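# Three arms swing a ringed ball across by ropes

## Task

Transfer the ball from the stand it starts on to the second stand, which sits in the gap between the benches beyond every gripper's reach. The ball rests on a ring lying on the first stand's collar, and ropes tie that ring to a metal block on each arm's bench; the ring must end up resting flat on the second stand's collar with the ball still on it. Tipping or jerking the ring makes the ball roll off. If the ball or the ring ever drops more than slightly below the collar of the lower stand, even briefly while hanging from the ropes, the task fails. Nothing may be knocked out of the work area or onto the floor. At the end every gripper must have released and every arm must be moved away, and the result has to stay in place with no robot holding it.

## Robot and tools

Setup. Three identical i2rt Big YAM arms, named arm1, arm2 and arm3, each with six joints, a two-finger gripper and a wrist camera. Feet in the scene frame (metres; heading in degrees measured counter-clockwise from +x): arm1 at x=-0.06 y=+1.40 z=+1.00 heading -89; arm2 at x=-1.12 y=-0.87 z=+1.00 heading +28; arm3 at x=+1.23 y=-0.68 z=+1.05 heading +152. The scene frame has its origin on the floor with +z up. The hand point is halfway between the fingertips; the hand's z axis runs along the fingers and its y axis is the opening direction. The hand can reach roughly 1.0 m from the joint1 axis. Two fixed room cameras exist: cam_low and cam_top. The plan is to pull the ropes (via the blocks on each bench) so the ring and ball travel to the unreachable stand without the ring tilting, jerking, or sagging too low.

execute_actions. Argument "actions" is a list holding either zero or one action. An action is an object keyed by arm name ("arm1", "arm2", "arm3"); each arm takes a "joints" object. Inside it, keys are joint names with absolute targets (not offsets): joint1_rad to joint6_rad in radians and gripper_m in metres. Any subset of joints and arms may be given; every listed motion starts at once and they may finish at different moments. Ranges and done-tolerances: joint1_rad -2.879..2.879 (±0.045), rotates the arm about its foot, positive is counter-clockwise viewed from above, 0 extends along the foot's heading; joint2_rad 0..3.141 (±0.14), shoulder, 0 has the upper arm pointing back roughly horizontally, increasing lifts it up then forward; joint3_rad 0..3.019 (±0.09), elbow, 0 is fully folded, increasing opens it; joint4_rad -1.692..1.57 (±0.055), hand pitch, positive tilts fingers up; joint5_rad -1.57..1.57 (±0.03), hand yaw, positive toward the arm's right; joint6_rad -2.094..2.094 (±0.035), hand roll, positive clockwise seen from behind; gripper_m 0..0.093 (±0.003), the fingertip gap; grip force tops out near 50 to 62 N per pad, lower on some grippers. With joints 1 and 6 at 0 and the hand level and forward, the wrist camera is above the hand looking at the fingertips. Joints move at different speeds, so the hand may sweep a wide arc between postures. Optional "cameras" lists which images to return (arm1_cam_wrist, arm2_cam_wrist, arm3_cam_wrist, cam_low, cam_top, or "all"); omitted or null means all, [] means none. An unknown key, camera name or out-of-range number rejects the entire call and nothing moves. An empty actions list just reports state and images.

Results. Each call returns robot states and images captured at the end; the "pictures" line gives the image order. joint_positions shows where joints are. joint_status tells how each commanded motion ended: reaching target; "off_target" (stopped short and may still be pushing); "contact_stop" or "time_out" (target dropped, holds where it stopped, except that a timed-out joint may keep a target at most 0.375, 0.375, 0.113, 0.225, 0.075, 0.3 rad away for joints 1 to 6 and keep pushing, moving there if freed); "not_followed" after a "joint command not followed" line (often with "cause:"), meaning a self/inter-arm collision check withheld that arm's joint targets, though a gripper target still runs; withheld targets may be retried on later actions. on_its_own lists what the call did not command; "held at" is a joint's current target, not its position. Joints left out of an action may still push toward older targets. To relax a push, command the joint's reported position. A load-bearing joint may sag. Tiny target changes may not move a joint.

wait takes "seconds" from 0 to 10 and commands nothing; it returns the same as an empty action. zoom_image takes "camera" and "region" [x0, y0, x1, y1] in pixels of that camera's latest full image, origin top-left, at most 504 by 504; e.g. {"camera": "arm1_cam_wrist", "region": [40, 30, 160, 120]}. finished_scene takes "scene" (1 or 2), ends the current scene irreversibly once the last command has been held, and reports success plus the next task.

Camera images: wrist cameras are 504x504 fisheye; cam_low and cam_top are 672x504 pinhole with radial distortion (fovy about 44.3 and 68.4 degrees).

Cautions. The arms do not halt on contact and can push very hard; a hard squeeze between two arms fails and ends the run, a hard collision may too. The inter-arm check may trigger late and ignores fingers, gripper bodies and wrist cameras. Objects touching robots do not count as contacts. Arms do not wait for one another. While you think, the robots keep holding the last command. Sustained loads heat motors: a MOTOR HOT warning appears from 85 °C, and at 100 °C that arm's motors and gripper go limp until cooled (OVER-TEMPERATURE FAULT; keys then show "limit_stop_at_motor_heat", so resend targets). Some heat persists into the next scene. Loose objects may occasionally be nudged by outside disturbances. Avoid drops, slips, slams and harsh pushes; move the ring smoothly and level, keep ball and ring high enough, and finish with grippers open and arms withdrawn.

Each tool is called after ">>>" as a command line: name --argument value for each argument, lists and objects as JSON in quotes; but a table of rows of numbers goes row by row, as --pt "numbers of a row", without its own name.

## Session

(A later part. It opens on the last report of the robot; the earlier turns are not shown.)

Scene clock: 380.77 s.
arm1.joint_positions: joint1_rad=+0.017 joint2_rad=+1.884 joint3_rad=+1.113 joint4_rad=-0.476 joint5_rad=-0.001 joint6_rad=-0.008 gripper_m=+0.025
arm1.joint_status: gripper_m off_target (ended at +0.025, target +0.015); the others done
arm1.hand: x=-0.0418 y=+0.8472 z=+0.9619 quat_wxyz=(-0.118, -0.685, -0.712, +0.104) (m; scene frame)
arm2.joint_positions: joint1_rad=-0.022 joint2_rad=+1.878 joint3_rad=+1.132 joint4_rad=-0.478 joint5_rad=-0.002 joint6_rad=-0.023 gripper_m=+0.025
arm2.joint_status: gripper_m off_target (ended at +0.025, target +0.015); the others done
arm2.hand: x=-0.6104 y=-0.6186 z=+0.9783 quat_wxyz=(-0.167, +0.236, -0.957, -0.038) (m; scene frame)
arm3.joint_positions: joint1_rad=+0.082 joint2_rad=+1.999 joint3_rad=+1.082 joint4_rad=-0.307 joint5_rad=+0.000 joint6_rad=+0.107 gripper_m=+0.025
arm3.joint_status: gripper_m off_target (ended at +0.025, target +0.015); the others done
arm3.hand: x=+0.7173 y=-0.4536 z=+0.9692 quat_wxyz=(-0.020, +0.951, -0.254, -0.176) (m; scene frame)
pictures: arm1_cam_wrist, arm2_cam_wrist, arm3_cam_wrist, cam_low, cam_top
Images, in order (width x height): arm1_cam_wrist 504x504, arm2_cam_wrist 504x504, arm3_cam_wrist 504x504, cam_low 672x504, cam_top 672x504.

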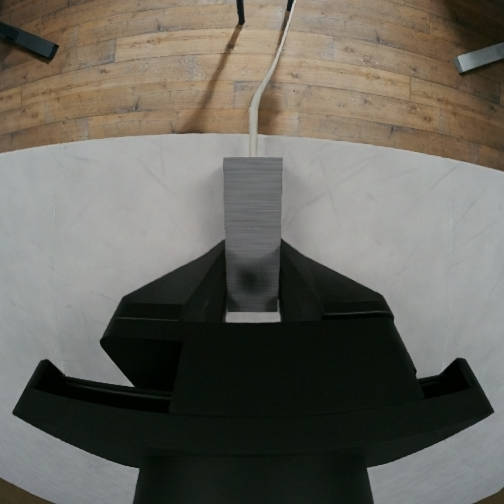

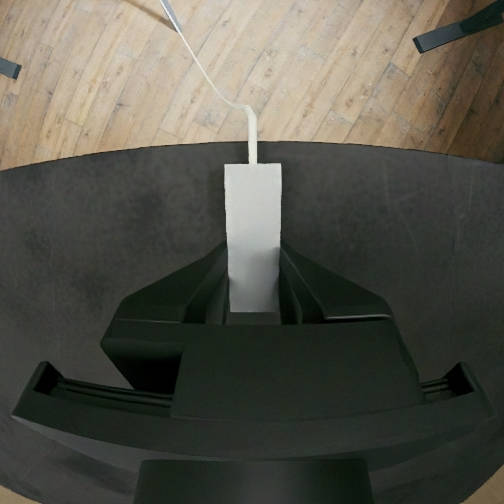

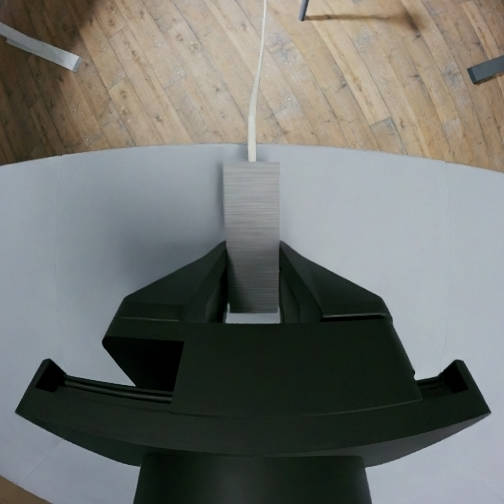

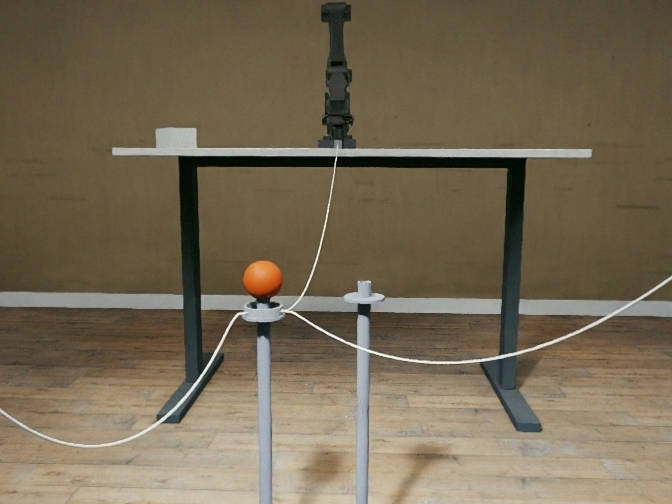

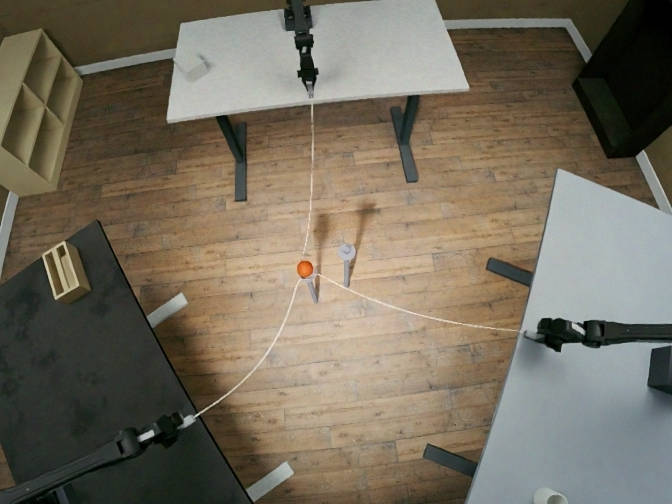

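>>> zoom_image --camera "cam_top" --region '[150, 80, 290, 220]'

>>> zoom_image --camera "cam_top" --region '[360, 60, 500, 200]'

>>> zoom_image --camera "cam_low" --region '[140, 340, 240, 440]'

>>> zoom_image --camera "cam_low" --region '[460, 345, 560, 445]'

>>> zoom_image --camera "cam_low" --region '[230, 250, 310, 330]'

>>> zoom_image --camera "cam_low" --region '[325, 250, 405, 330]'

Region (150, 80, 290, 220) of cam_top's 672x504 image, scaled by 3.600, with more detail than that image has.

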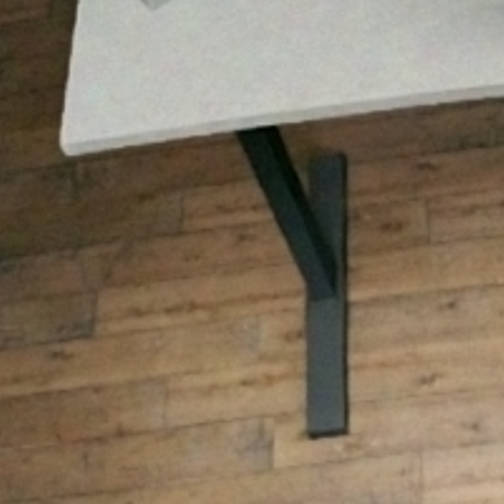

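Region (360, 60, 500, 200) of cam_top's 672x504 image, scaled by 3.600, with more detail than that image has.

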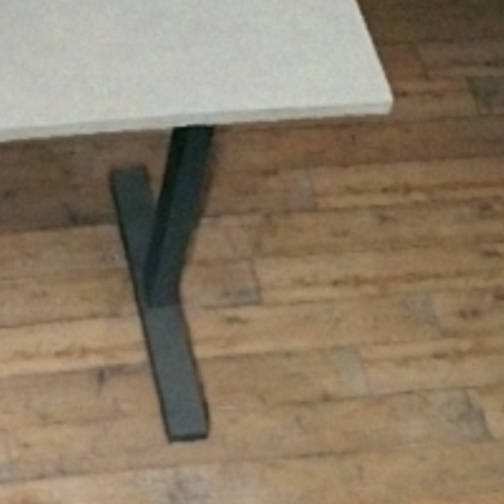

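Region (140, 340, 240, 440) of cam_low's 672x504 image, scaled by 5.040, with more detail than that image has.

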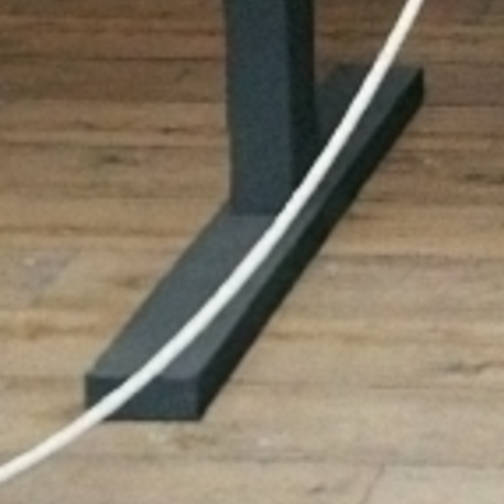

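Region (460, 345, 560, 445) of cam_low's 672x504 image, scaled by 5.040, with more detail than that image has.

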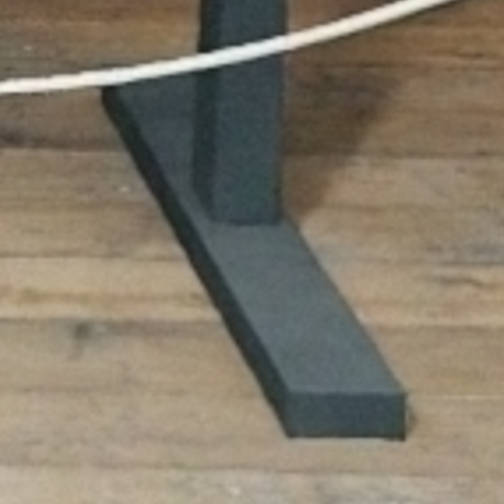

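Region (230, 250, 310, 330) of cam_low's 672x504 image, scaled by 6.300, with more detail than that image has.

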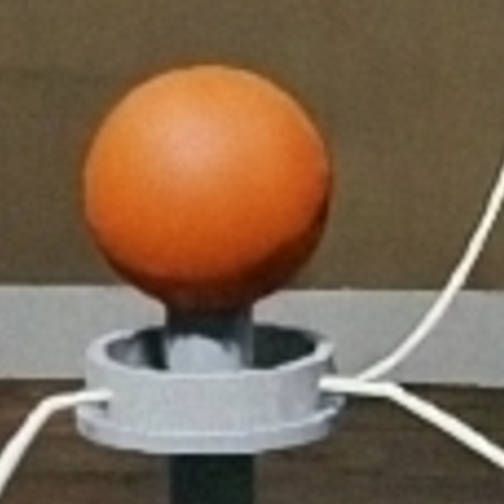

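Region (325, 250, 405, 330) of cam_low's 672x504 image, scaled by 6.300, with more detail than that image has.

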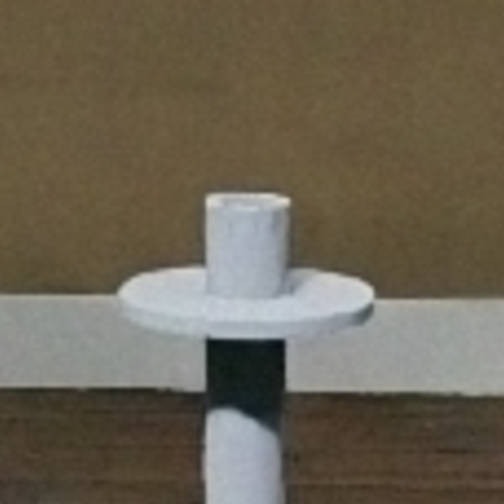

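>>> execute_actions --actions '[{"arm1":{"joints":{"joint2_rad":1.68}},"arm2":{"joints":{"joint2_rad":1.65}},"arm3":{"joints":{"joint2_rad":1.823}}}]' --cameras '["cam_low","cam_top"]'

Scene clock: 502.03 s.
arm1.joint_positions: joint1_rad=+0.017 joint2_rad=+1.679 joint3_rad=+1.113 joint4_rad=-0.475 joint5_rad=-0.001 joint6_rad=-0.008 gripper_m=+0.025
arm1.joint_status: all done
arm1.hand: x=-0.0428 y=+0.8246 z=+1.0739 quat_wxyz=(-0.190, -0.670, -0.696, +0.174) (m; scene frame)
arm2.joint_positions: joint1_rad=-0.022 joint2_rad=+1.648 joint3_rad=+1.126 joint4_rad=-0.476 joint5_rad=-0.002 joint6_rad=-0.023 gripper_m=+0.025
arm2.joint_status: all done
arm2.hand: x=-0.5939 y=-0.6103 z=+1.1037 quat_wxyz=(-0.274, +0.230, -0.932, -0.061) (m; scene frame)
arm3.joint_positions: joint1_rad=+0.082 joint2_rad=+1.818 joint3_rad=+1.079 joint4_rad=-0.306 joint5_rad=+0.000 joint6_rad=+0.107 gripper_m=+0.025
arm3.joint_status: all done
arm3.hand: x=+0.6917 y=-0.4408 z=+1.0681 quat_wxyz=(-0.033, +0.932, -0.249, -0.262) (m; scene frame)
pictures: cam_low, cam_top
Images, in order (width x height): cam_low 672x504, cam_top 672x504.

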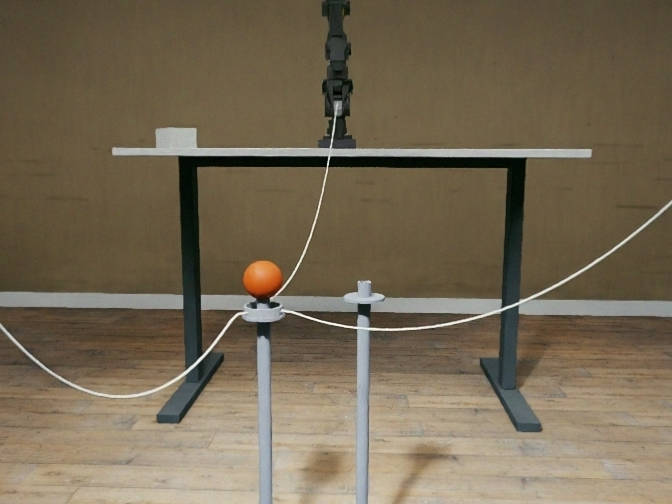

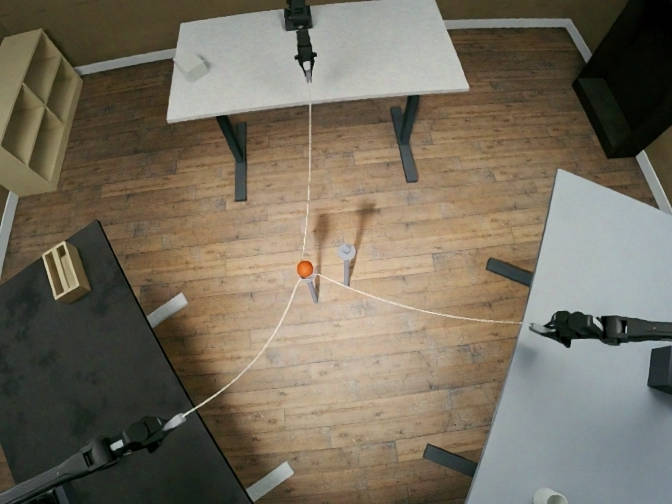

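>>> execute_actions --actions '[{"arm1":{"joints":{"joint1_rad":-0.2,"joint2_rad":1.575,"joint3_rad":1.075,"joint4_rad":-0.63}},"arm2":{"joints":{"joint1_rad":0.22,"joint2_rad":1.41,"joint3_rad":0.94,"joint4_rad":-0.64}},"arm3":{"joints":{"joint1_rad":0.01,"joint3_rad":1.2,"joint4_rad":-0.5,"joint6_rad":0.0}}}]' --cameras '[]'

>>> execute_actions --actions '[{"arm1":{"joints":{"joint1_rad":-0.42,"joint2_rad":1.479,"joint3_rad":1.03,"joint4_rad":-0.782}},"arm2":{"joints":{"joint1_rad":0.472,"joint2_rad":1.188,"joint3_rad":0.745,"joint4_rad":-0.803}},"arm3":{"joints":{"joint1_rad":-0.064,"joint2_rad":1.823,"joint3_rad":1.3,"joint4_rad":-0.715}}}]'

Scene clock: 519.20 s.
arm1.joint_positions: joint1_rad=-0.214 joint2_rad=+1.601 joint3_rad=+1.061 joint4_rad=-0.619 joint5_rad=+0.002 joint6_rad=-0.007 gripper_m=+0.025
arm1.joint_status: all done
arm1.hand: x=-0.1659 y=+0.8844 z=+1.0752 quat_wxyz=(-0.129, -0.757, -0.623, +0.151) (m; scene frame)
arm2.joint_positions: joint1_rad=+0.222 joint2_rad=+1.402 joint3_rad=+0.945 joint4_rad=-0.639 joint5_rad=-0.001 joint6_rad=-0.025 gripper_m=+0.025
arm2.joint_status: all done
arm2.hand: x=-0.7502 y=-0.5587 z=+1.1256 quat_wxyz=(-0.219, +0.346, -0.909, -0.078) (m; scene frame)
arm3.joint_positions: joint1_rad=+0.005 joint2_rad=+1.820 joint3_rad=+1.162 joint4_rad=-0.493 joint5_rad=+0.000 joint6_rad=+0.010 gripper_m=+0.025
arm3.joint_status: all done
arm3.hand: x=+0.7140 y=-0.4013 z=+1.0789 quat_wxyz=(-0.043, +0.947, -0.243, -0.207) (m; scene frame)
pictures: none
No camera images: the call's "cameras" was empty. Leave "cameras" out to get every camera's image.

Scene clock: 520.40 s.
arm1.joint_positions: joint1_rad=-0.410 joint2_rad=+1.511 joint3_rad=+1.017 joint4_rad=-0.754 joint5_rad=-0.017 joint6_rad=-0.013 gripper_m=+0.025
arm1.joint_status: all done
arm1.hand: x=-0.2441 y=+0.9557 z=+1.0878 quat_wxyz=(-0.096, -0.818, -0.554, +0.121) (m; scene frame)
arm2.joint_positions: joint1_rad=+0.479 joint2_rad=+1.185 joint3_rad=+0.749 joint4_rad=-0.802 joint5_rad=+0.000 joint6_rad=-0.025 gripper_m=+0.025
arm2.joint_status: all done
arm2.hand: x=-0.9048 y=-0.5671 z=+1.1119 quat_wxyz=(-0.146, +0.467, -0.869, -0.074) (m; scene frame)
arm3.joint_positions: joint1_rad=-0.069 joint2_rad=+1.822 joint3_rad=+1.264 joint4_rad=-0.708 joint5_rad=+0.000 joint6_rad=+0.009 gripper_m=+0.025
arm3.joint_status: all done
arm3.hand: x=+0.7388 y=-0.3661 z=+1.0997 quat_wxyz=(-0.035, +0.947, -0.280, -0.151) (m; scene frame)
pictures: arm1_cam_wrist, arm2_cam_wrist, arm3_cam_wrist, cam_low, cam_top
Images, in order (width x height): arm1_cam_wrist 504x504, arm2_cam_wrist 504x504, arm3_cam_wrist 504x504, cam_low 672x504, cam_top 672x504.

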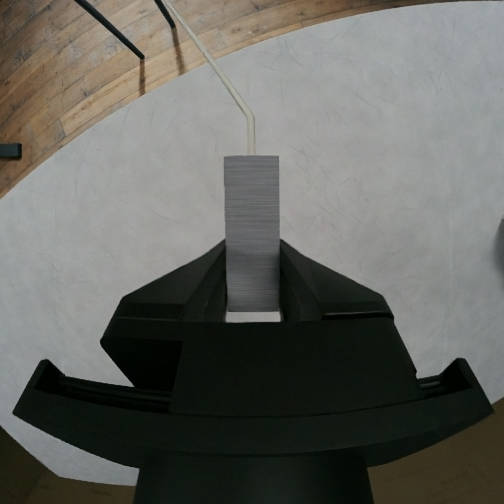

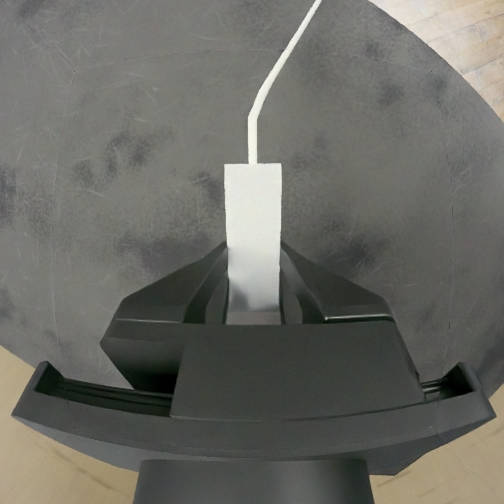

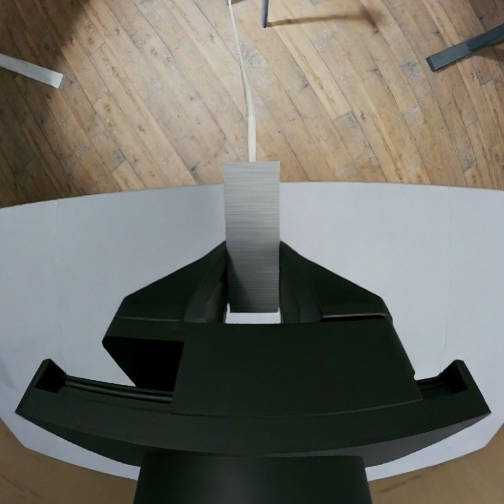

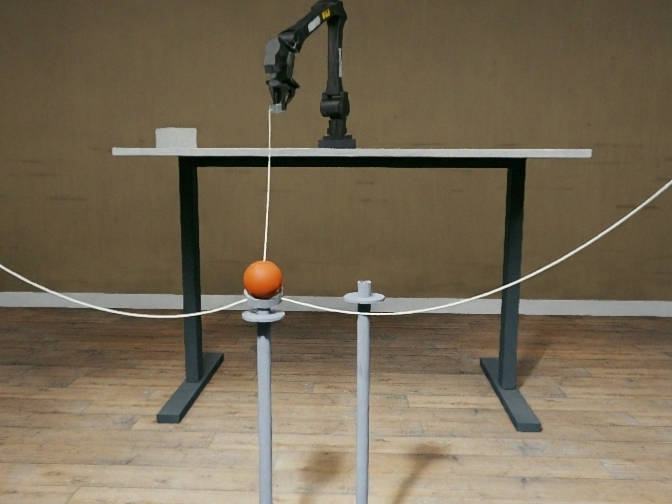

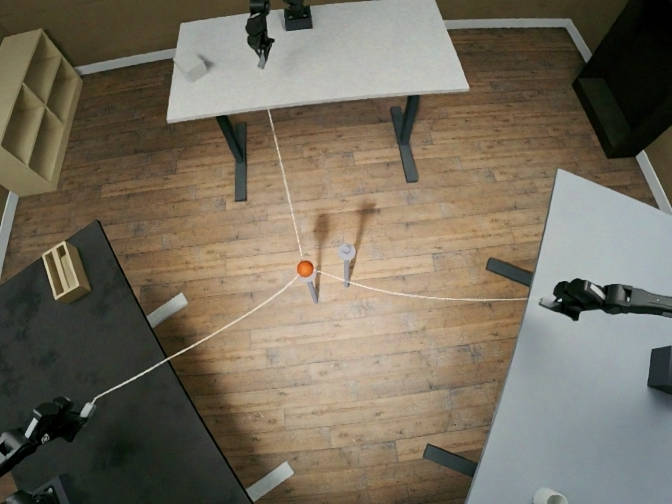

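>>> zoom_image --camera "cam_low" --region '[220, 245, 310, 335]'

Region (220, 245, 310, 335) of cam_low's 672x504 image, scaled by 5.600, with more detail than that image has.

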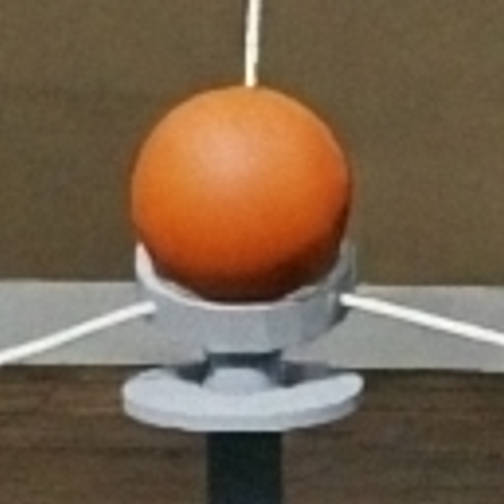

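>>> execute_actions --actions '[{"arm1":{"joints":{"joint1_rad":-0.385,"joint2_rad":1.585,"joint3_rad":1.09,"joint4_rad":-0.73}}}]' --cameras '["cam_low","cam_top"]'

>>> zoom_image --camera "cam_low" --region '[220, 245, 310, 335]'

Scene clock: 545.50 s.
arm1.joint_positions: joint1_rad=-0.393 joint2_rad=+1.596 joint3_rad=+1.035 joint4_rad=-0.746 joint5_rad=-0.004 joint6_rad=-0.010 gripper_m=+0.025
arm1.joint_status: all done
arm1.hand: x=-0.2402 y=+0.9487 z=+1.0560 quat_wxyz=(-0.075, -0.818, -0.561, +0.099) (m; scene frame)
arm2.joint_positions: joint1_rad=+0.479 joint2_rad=+1.185 joint3_rad=+0.749 joint4_rad=-0.802 joint5_rad=+0.000 joint6_rad=-0.025 gripper_m=+0.025
arm2.joint_status: not commanded
arm2.hand: x=-0.9048 y=-0.5671 z=+1.1119 quat_wxyz=(-0.146, +0.467, -0.869, -0.074) (m; scene frame)
arm3.joint_positions: joint1_rad=-0.069 joint2_rad=+1.822 joint3_rad=+1.264 joint4_rad=-0.708 joint5_rad=+0.000 joint6_rad=+0.009 gripper_m=+0.025
arm3.joint_status: not commanded
arm3.hand: x=+0.7388 y=-0.3661 z=+1.0997 quat_wxyz=(-0.035, +0.947, -0.280, -0.151) (m; scene frame)
pictures: cam_low, cam_top
Images, in order (width x height): cam_low 672x504, cam_top 672x504.

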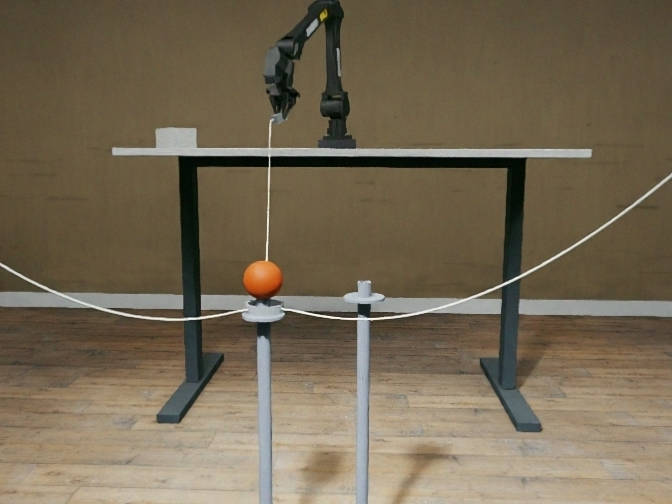

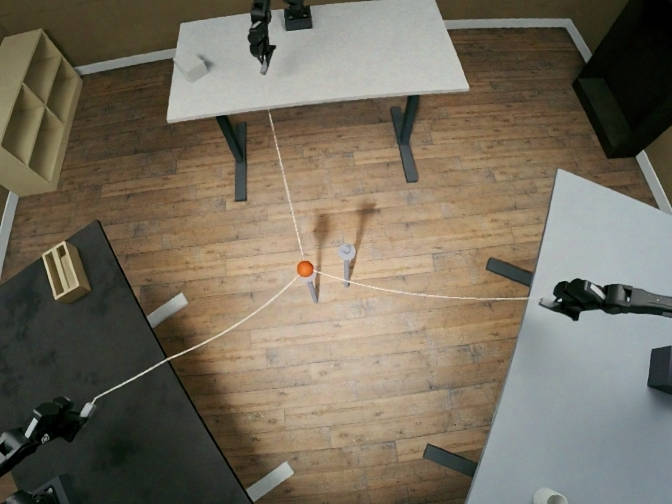

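Region (220, 245, 310, 335) of cam_low's 672x504 image, scaled by 5.600, with more detail than that image has.

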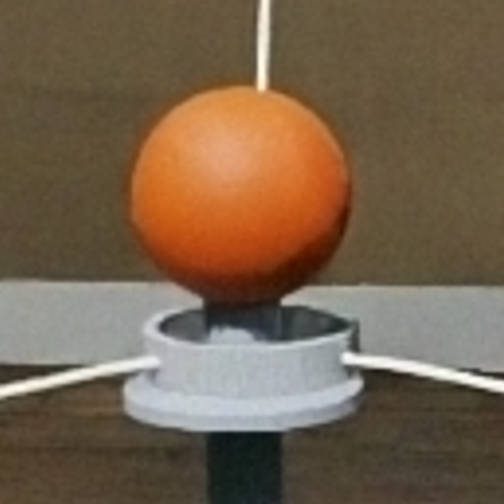

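>>> zoom_image --camera "cam_low" --region '[400, 170, 672, 340]'

>>> zoom_image --camera "cam_low" --region '[0, 240, 252, 340]'

Region (400, 170, 672, 340) of cam_low's 672x504 image, scaled by 1.853, with more detail than that image has; it fills the top 315 rows of this view, and the rest is white.

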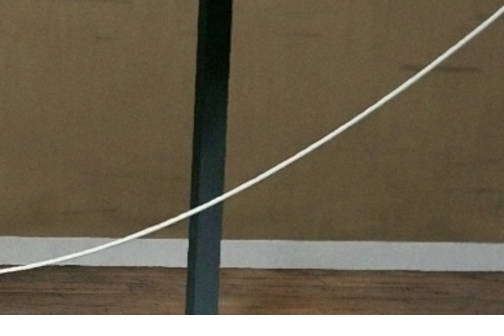

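Region (0, 240, 252, 340) of cam_low's 672x504 image, scaled by 2.000, with more detail than that image has; it fills the top 200 rows of this view, and the rest is white.

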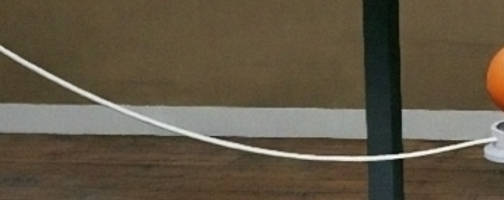

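>>> execute_actions --actions '[{"arm1":{"joints":{"joint1_rad":-0.347,"joint2_rad":1.625,"joint3_rad":1.155}},"arm2":{"joints":{"joint2_rad":1.072,"joint3_rad":0.70,"joint4_rad":-0.884}},"arm3":{"joints":{"joint1_rad":-0.05,"joint2_rad":1.76,"joint4_rad":-0.816}}}]' --cameras '["cam_low","cam_top"]'

>>> zoom_image --camera "cam_low" --region '[220, 245, 310, 335]'

Scene clock: 645.23 s.
arm1.joint_positions: joint1_rad=-0.355 joint2_rad=+1.625 joint3_rad=+1.099 joint4_rad=-0.746 joint5_rad=-0.003 joint6_rad=-0.009 gripper_m=+0.025
arm1.joint_status: all done
arm1.hand: x=-0.2320 y=+0.9177 z=+1.0672 quat_wxyz=(-0.087, -0.806, -0.575, +0.112) (m; scene frame)
arm2.joint_positions: joint1_rad=+0.479 joint2_rad=+1.068 joint3_rad=+0.702 joint4_rad=-0.880 joint5_rad=+0.000 joint6_rad=-0.025 gripper_m=+0.025
arm2.joint_status: all done
arm2.hand: x=-0.9247 y=-0.5956 z=+1.1241 quat_wxyz=(-0.143, +0.467, -0.870, -0.073) (m; scene frame)
arm3.joint_positions: joint1_rad=-0.061 joint2_rad=+1.785 joint3_rad=+1.264 joint4_rad=-0.808 joint5_rad=+0.000 joint6_rad=+0.009 gripper_m=+0.025
arm3.joint_status: all done
arm3.hand: x=+0.7542 y=-0.3809 z=+1.1129 quat_wxyz=(-0.026, +0.953, -0.277, -0.121) (m; scene frame)
pictures: cam_low, cam_top
Images, in order (width x height): cam_low 672x504, cam_top 672x504.

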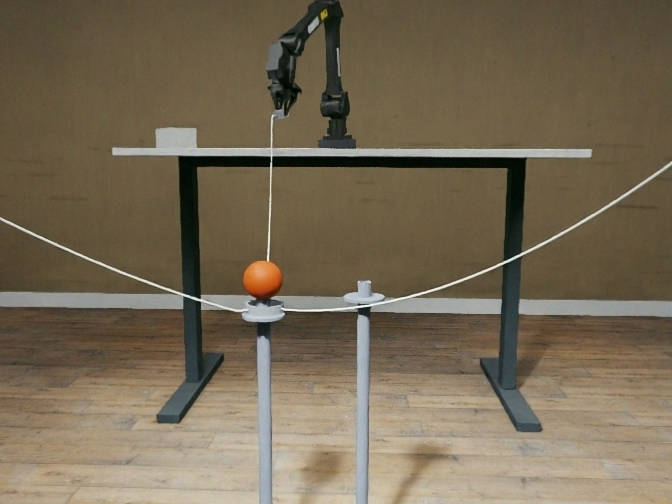

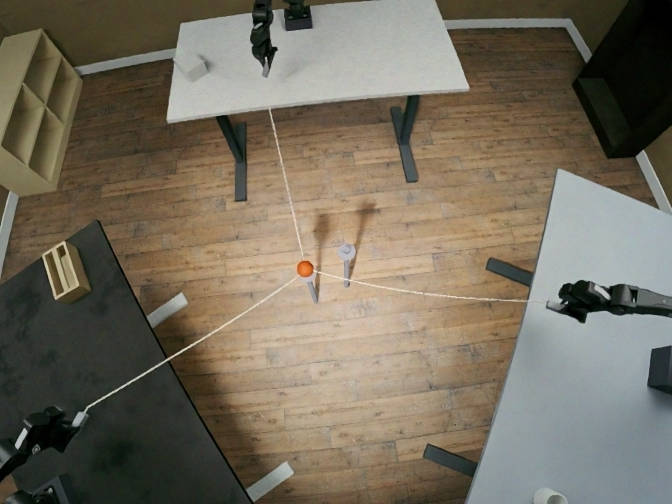

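Region (220, 245, 310, 335) of cam_low's 672x504 image, scaled by 5.600, with more detail than that image has.

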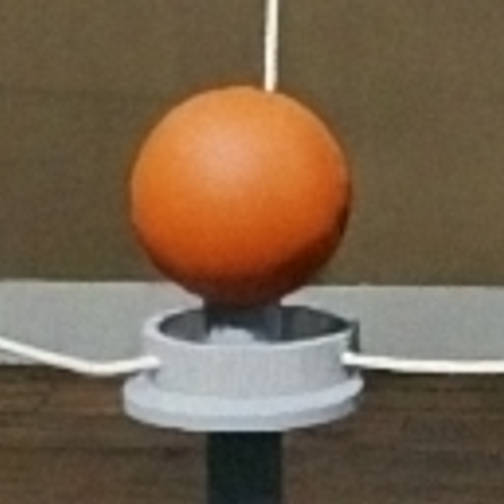

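>>> zoom_image --camera "cam_low" --region '[0, 190, 252, 330]'

>>> zoom_image --camera "cam_low" --region '[420, 150, 672, 320]'

>>> zoom_image --camera "cam_top" --region '[275, 240, 345, 310]'

Region (0, 190, 252, 330) of cam_low's 672x504 image, scaled by 2.000, with more detail than that image has.

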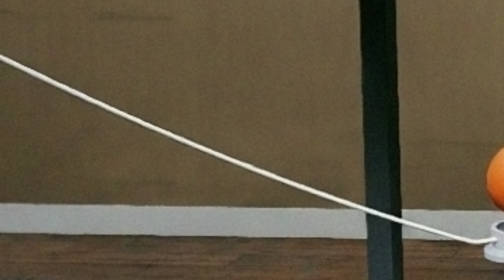

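Region (420, 150, 672, 320) of cam_low's 672x504 image, scaled by 2.000, with more detail than that image has; it fills the top 340 rows of this view, and the rest is white.

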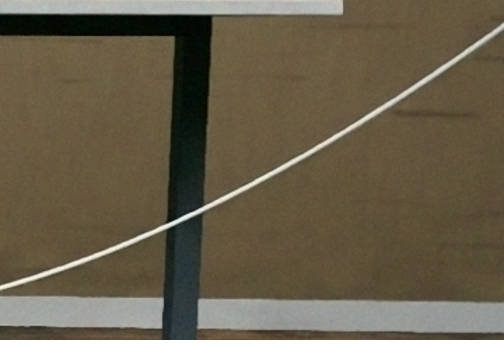

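Region (275, 240, 345, 310) of cam_top's 672x504 image, scaled by 7.200, with more detail than that image has.

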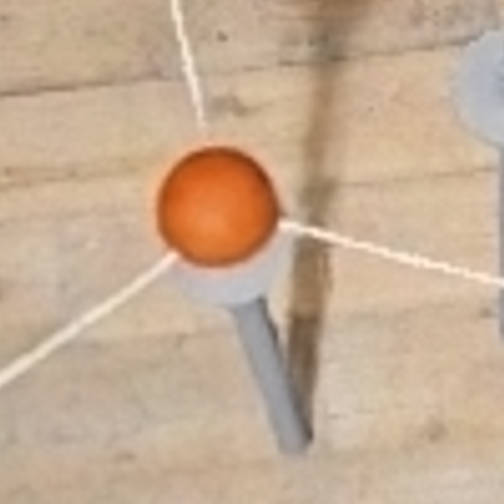

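>>> execute_actions --actions '[{"arm1":{"joints":{"joint2_rad":1.56}},"arm2":{"joints":{"joint2_rad":1.004}},"arm3":{"joints":{"joint2_rad":1.705}}}]' --cameras '["cam_low","cam_top"]'

>>> zoom_image --camera "cam_low" --region '[200, 235, 320, 335]'

Scene clock: 695.60 s.
arm1.joint_positions: joint1_rad=-0.355 joint2_rad=+1.585 joint3_rad=+1.099 joint4_rad=-0.746 joint5_rad=-0.003 joint6_rad=-0.009 gripper_m=+0.025
arm1.joint_status: all done
arm1.hand: x=-0.2329 y=+0.9159 z=+1.0868 quat_wxyz=(-0.098, -0.803, -0.573, +0.129) (m; scene frame)
arm2.joint_positions: joint1_rad=+0.478 joint2_rad=+1.006 joint3_rad=+0.702 joint4_rad=-0.880 joint5_rad=+0.000 joint6_rad=-0.025 gripper_m=+0.025
arm2.joint_status: all done
arm2.hand: x=-0.9247 y=-0.5959 z=+1.1435 quat_wxyz=(-0.170, +0.464, -0.865, -0.086) (m; scene frame)
arm3.joint_positions: joint1_rad=-0.061 joint2_rad=+1.722 joint3_rad=+1.264 joint4_rad=-0.809 joint5_rad=+0.000 joint6_rad=+0.009 gripper_m=+0.025
arm3.joint_status: all done
arm3.hand: x=+0.7519 y=-0.3788 z=+1.1467 quat_wxyz=(-0.034, +0.949, -0.276, -0.150) (m; scene frame)
pictures: cam_low, cam_top
Images, in order (width x height): cam_low 672x504, cam_top 672x504.

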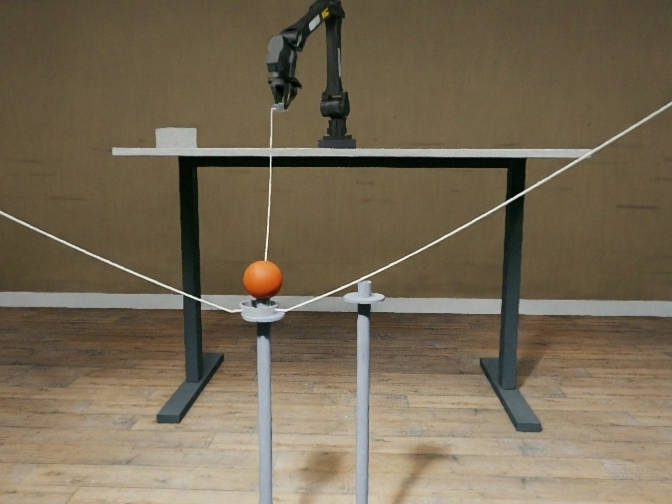

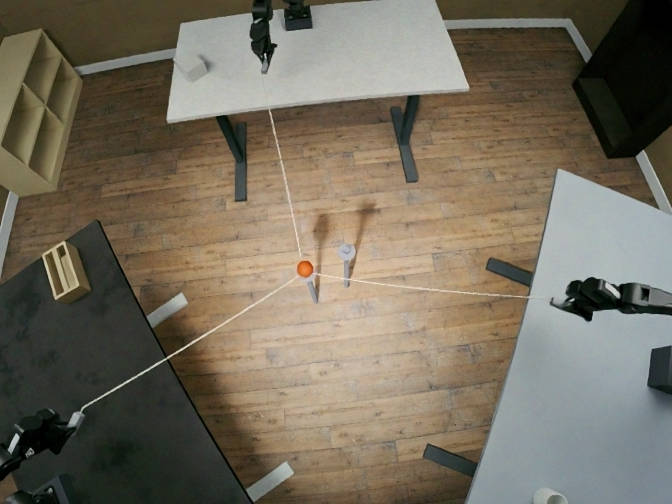

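Region (200, 235, 320, 335) of cam_low's 672x504 image, scaled by 4.200, with more detail than that image has.

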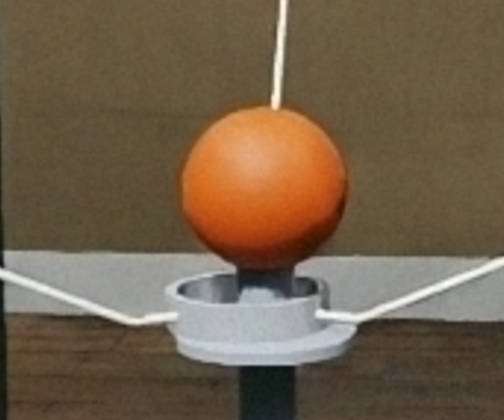

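>>> execute_actions --actions '[{"arm1":{"joints":{"joint2_rad":1.512}},"arm2":{"joints":{"joint2_rad":0.972}},"arm3":{"joints":{"joint2_rad":1.668}}}]' --cameras '["cam_low","cam_top"]'

>>> zoom_image --camera "cam_low" --region '[200, 235, 320, 335]'

>>> zoom_image --camera "cam_top" --region '[275, 240, 345, 310]'

Scene clock: 711.77 s.
arm1.joint_positions: joint1_rad=-0.355 joint2_rad=+1.538 joint3_rad=+1.099 joint4_rad=-0.746 joint5_rad=-0.003 joint6_rad=-0.009 gripper_m=+0.025
arm1.joint_status: all done
arm1.hand: x=-0.2335 y=+0.9148 z=+1.1102 quat_wxyz=(-0.112, -0.800, -0.571, +0.148) (m; scene frame)
arm2.joint_positions: joint1_rad=+0.478 joint2_rad=+0.981 joint3_rad=+0.702 joint4_rad=-0.880 joint5_rad=+0.000 joint6_rad=-0.025 gripper_m=+0.025
arm2.joint_status: all done
arm2.hand: x=-0.9249 y=-0.5963 z=+1.1513 quat_wxyz=(-0.181, +0.463, -0.863, -0.092) (m; scene frame)
arm3.joint_positions: joint1_rad=-0.061 joint2_rad=+1.698 joint3_rad=+1.264 joint4_rad=-0.809 joint5_rad=+0.000 joint6_rad=+0.009 gripper_m=+0.025
arm3.joint_status: all done
arm3.hand: x=+0.7514 y=-0.3783 z=+1.1597 quat_wxyz=(-0.038, +0.947, -0.275, -0.162) (m; scene frame)
pictures: cam_low, cam_top
Images, in order (width x height): cam_low 672x504, cam_top 672x504.

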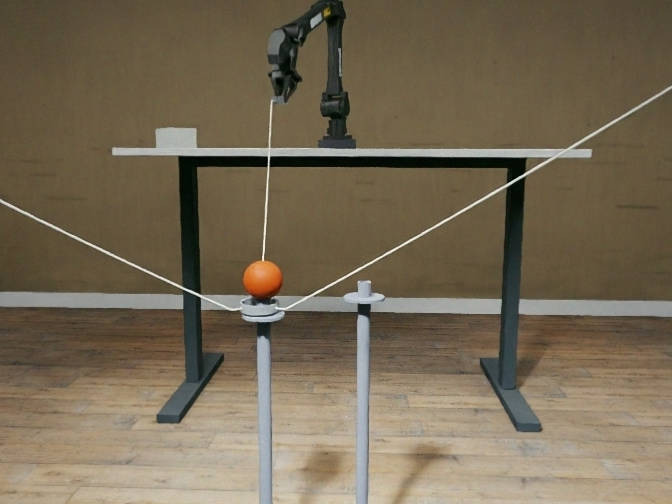

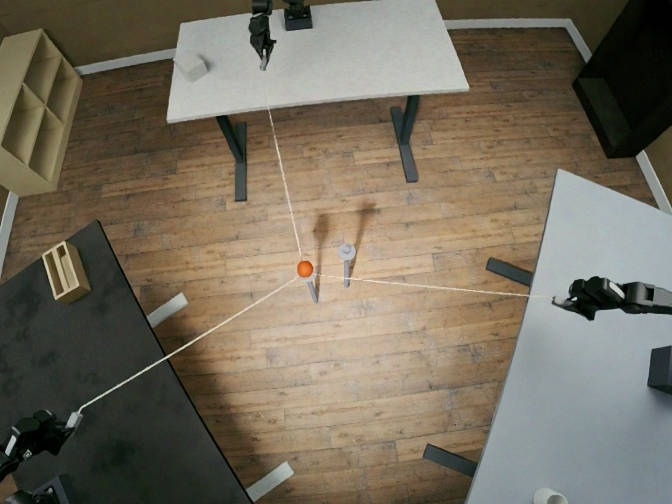

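Region (200, 235, 320, 335) of cam_low's 672x504 image, scaled by 4.200, with more detail than that image has.

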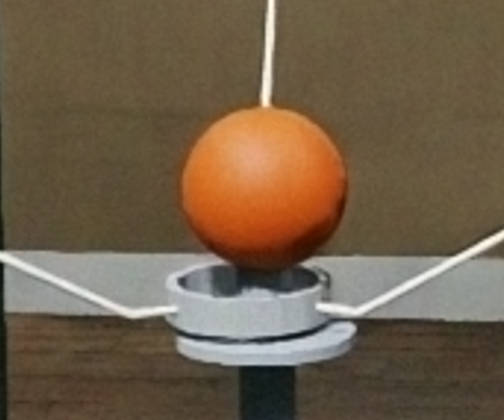

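Region (275, 240, 345, 310) of cam_top's 672x504 image, scaled by 7.200, with more detail than that image has.

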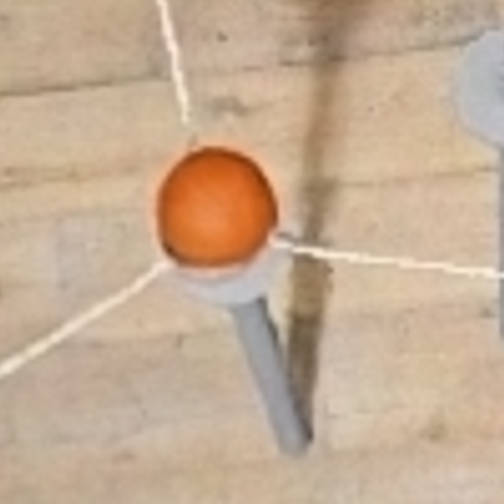

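>>> execute_actions --actions '[{"arm2":{"joints":{"joint2_rad":0.955}},"arm3":{"joints":{"joint2_rad":1.629}}}]' --cameras '["cam_low","cam_top"]'

>>> zoom_image --camera "cam_low" --region '[200, 235, 320, 335]'

>>> zoom_image --camera "cam_top" --region '[275, 240, 345, 310]'

Scene clock: 736.17 s.
arm1.joint_positions: joint1_rad=-0.355 joint2_rad=+1.538 joint3_rad=+1.099 joint4_rad=-0.746 joint5_rad=-0.003 joint6_rad=-0.009 gripper_m=+0.025
arm1.joint_status: not commanded
arm1.hand: x=-0.2335 y=+0.9148 z=+1.1102 quat_wxyz=(-0.112, -0.800, -0.571, +0.148) (m; scene frame)
arm2.joint_positions: joint1_rad=+0.478 joint2_rad=+0.967 joint3_rad=+0.702 joint4_rad=-0.880 joint5_rad=+0.000 joint6_rad=-0.025 gripper_m=+0.025
arm2.joint_status: all done
arm2.hand: x=-0.9251 y=-0.5966 z=+1.1557 quat_wxyz=(-0.187, +0.462, -0.862, -0.095) (m; scene frame)
arm3.joint_positions: joint1_rad=-0.061 joint2_rad=+1.655 joint3_rad=+1.264 joint4_rad=-0.809 joint5_rad=+0.000 joint6_rad=+0.009 gripper_m=+0.025
arm3.joint_status: all done
arm3.hand: x=+0.7512 y=-0.3777 z=+1.1833 quat_wxyz=(-0.043, +0.943, -0.274, -0.182) (m; scene frame)
pictures: cam_low, cam_top
Images, in order (width x height): cam_low 672x504, cam_top 672x504.

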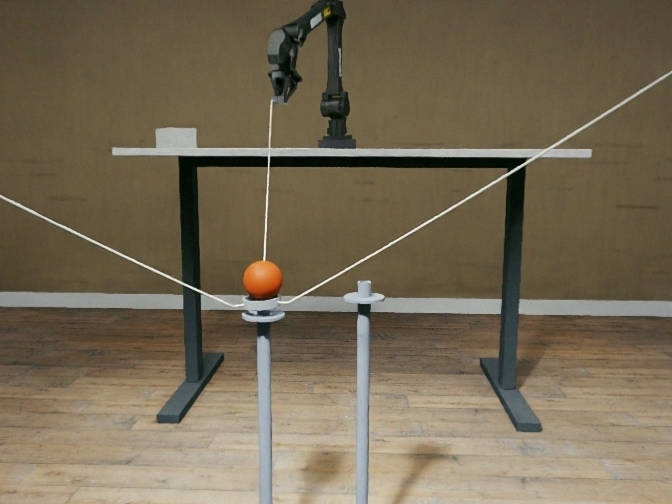

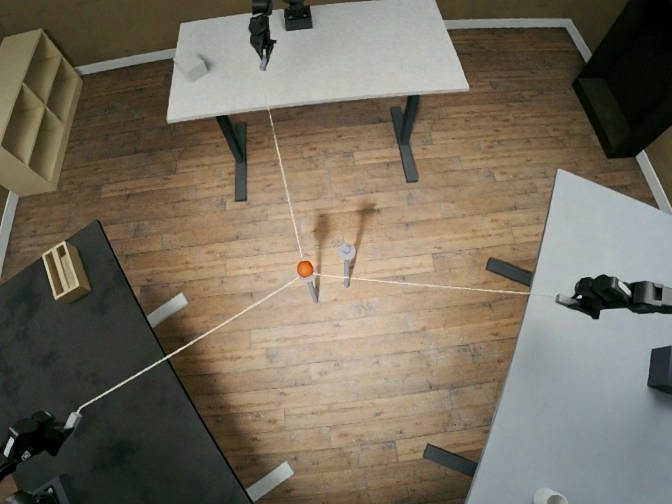

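Region (200, 235, 320, 335) of cam_low's 672x504 image, scaled by 4.200, with more detail than that image has.

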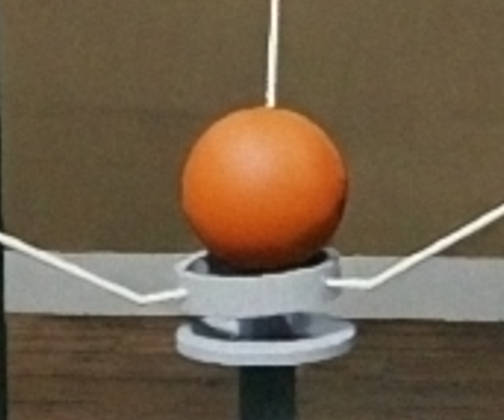

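Region (275, 240, 345, 310) of cam_top's 672x504 image, scaled by 7.200, with more detail than that image has.

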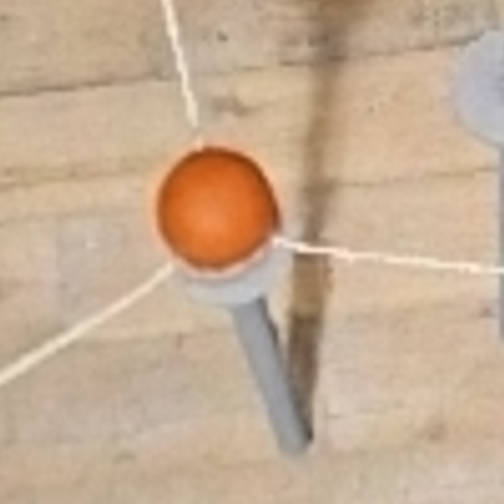

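>>> execute_actions --actions '[{"arm1":{"joints":{"joint2_rad":1.472}},"arm2":{"joints":{"joint2_rad":0.913}},"arm3":{"joints":{"joint2_rad":1.593,"joint4_rad":-0.865}}}]' --cameras '["cam_low","cam_top"]'

>>> zoom_image --camera "cam_low" --region '[200, 235, 320, 335]'

>>> zoom_image --camera "cam_top" --region '[275, 240, 345, 310]'

Scene clock: 754.13 s.
arm1.joint_positions: joint1_rad=-0.355 joint2_rad=+1.505 joint3_rad=+1.099 joint4_rad=-0.746 joint5_rad=-0.003 joint6_rad=-0.009 gripper_m=+0.025
arm1.joint_status: all done
arm1.hand: x=-0.2338 y=+0.9146 z=+1.1267 quat_wxyz=(-0.121, -0.798, -0.569, +0.161) (m; scene frame)
arm2.joint_positions: joint1_rad=+0.477 joint2_rad=+0.920 joint3_rad=+0.702 joint4_rad=-0.880 joint5_rad=+0.000 joint6_rad=-0.025 gripper_m=+0.025
arm2.joint_status: all done
arm2.hand: x=-0.9255 y=-0.5981 z=+1.1704 quat_wxyz=(-0.208, +0.459, -0.857, -0.105) (m; scene frame)
arm3.joint_positions: joint1_rad=-0.060 joint2_rad=+1.625 joint3_rad=+1.264 joint4_rad=-0.853 joint5_rad=+0.000 joint6_rad=+0.008 gripper_m=+0.025
arm3.joint_status: all done
arm3.hand: x=+0.7599 y=-0.3832 z=+1.1953 quat_wxyz=(-0.042, +0.945, -0.274, -0.176) (m; scene frame)
pictures: cam_low, cam_top
Images, in order (width x height): cam_low 672x504, cam_top 672x504.

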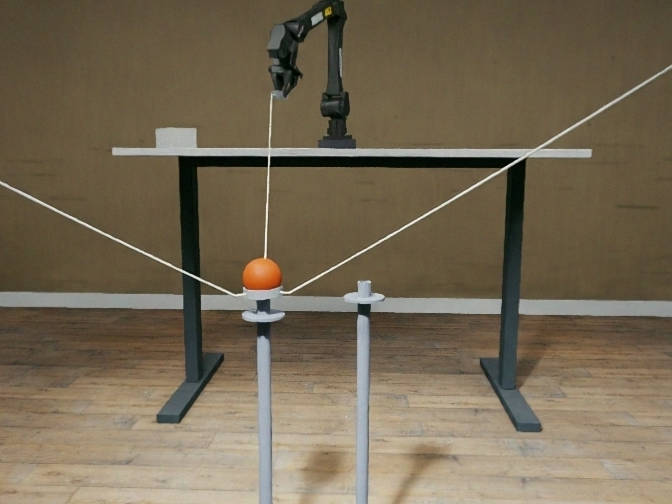

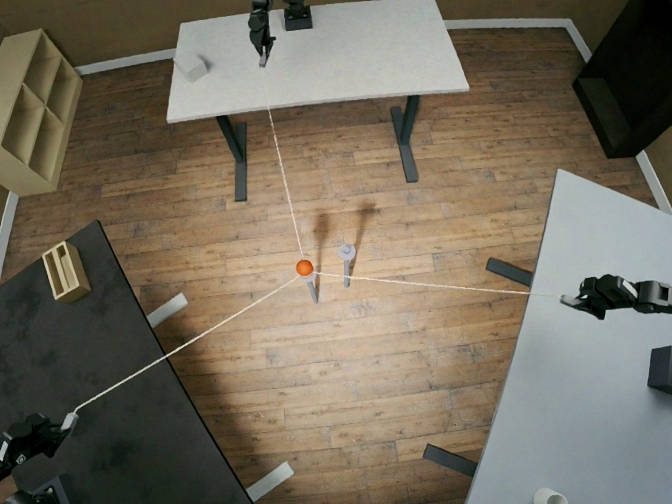

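Region (200, 235, 320, 335) of cam_low's 672x504 image, scaled by 4.200, with more detail than that image has.

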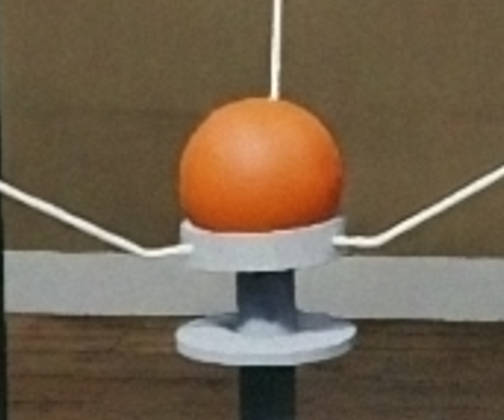

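Region (275, 240, 345, 310) of cam_top's 672x504 image, scaled by 7.200, with more detail than that image has.

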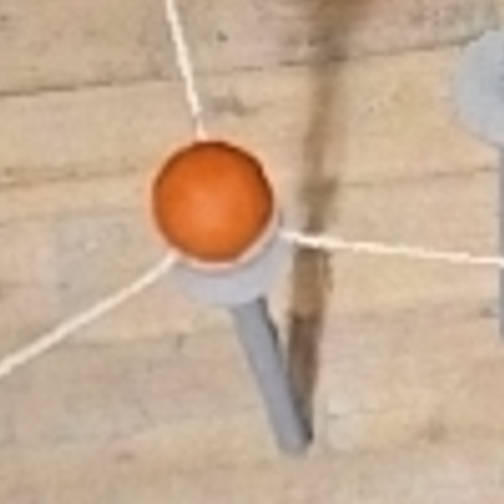

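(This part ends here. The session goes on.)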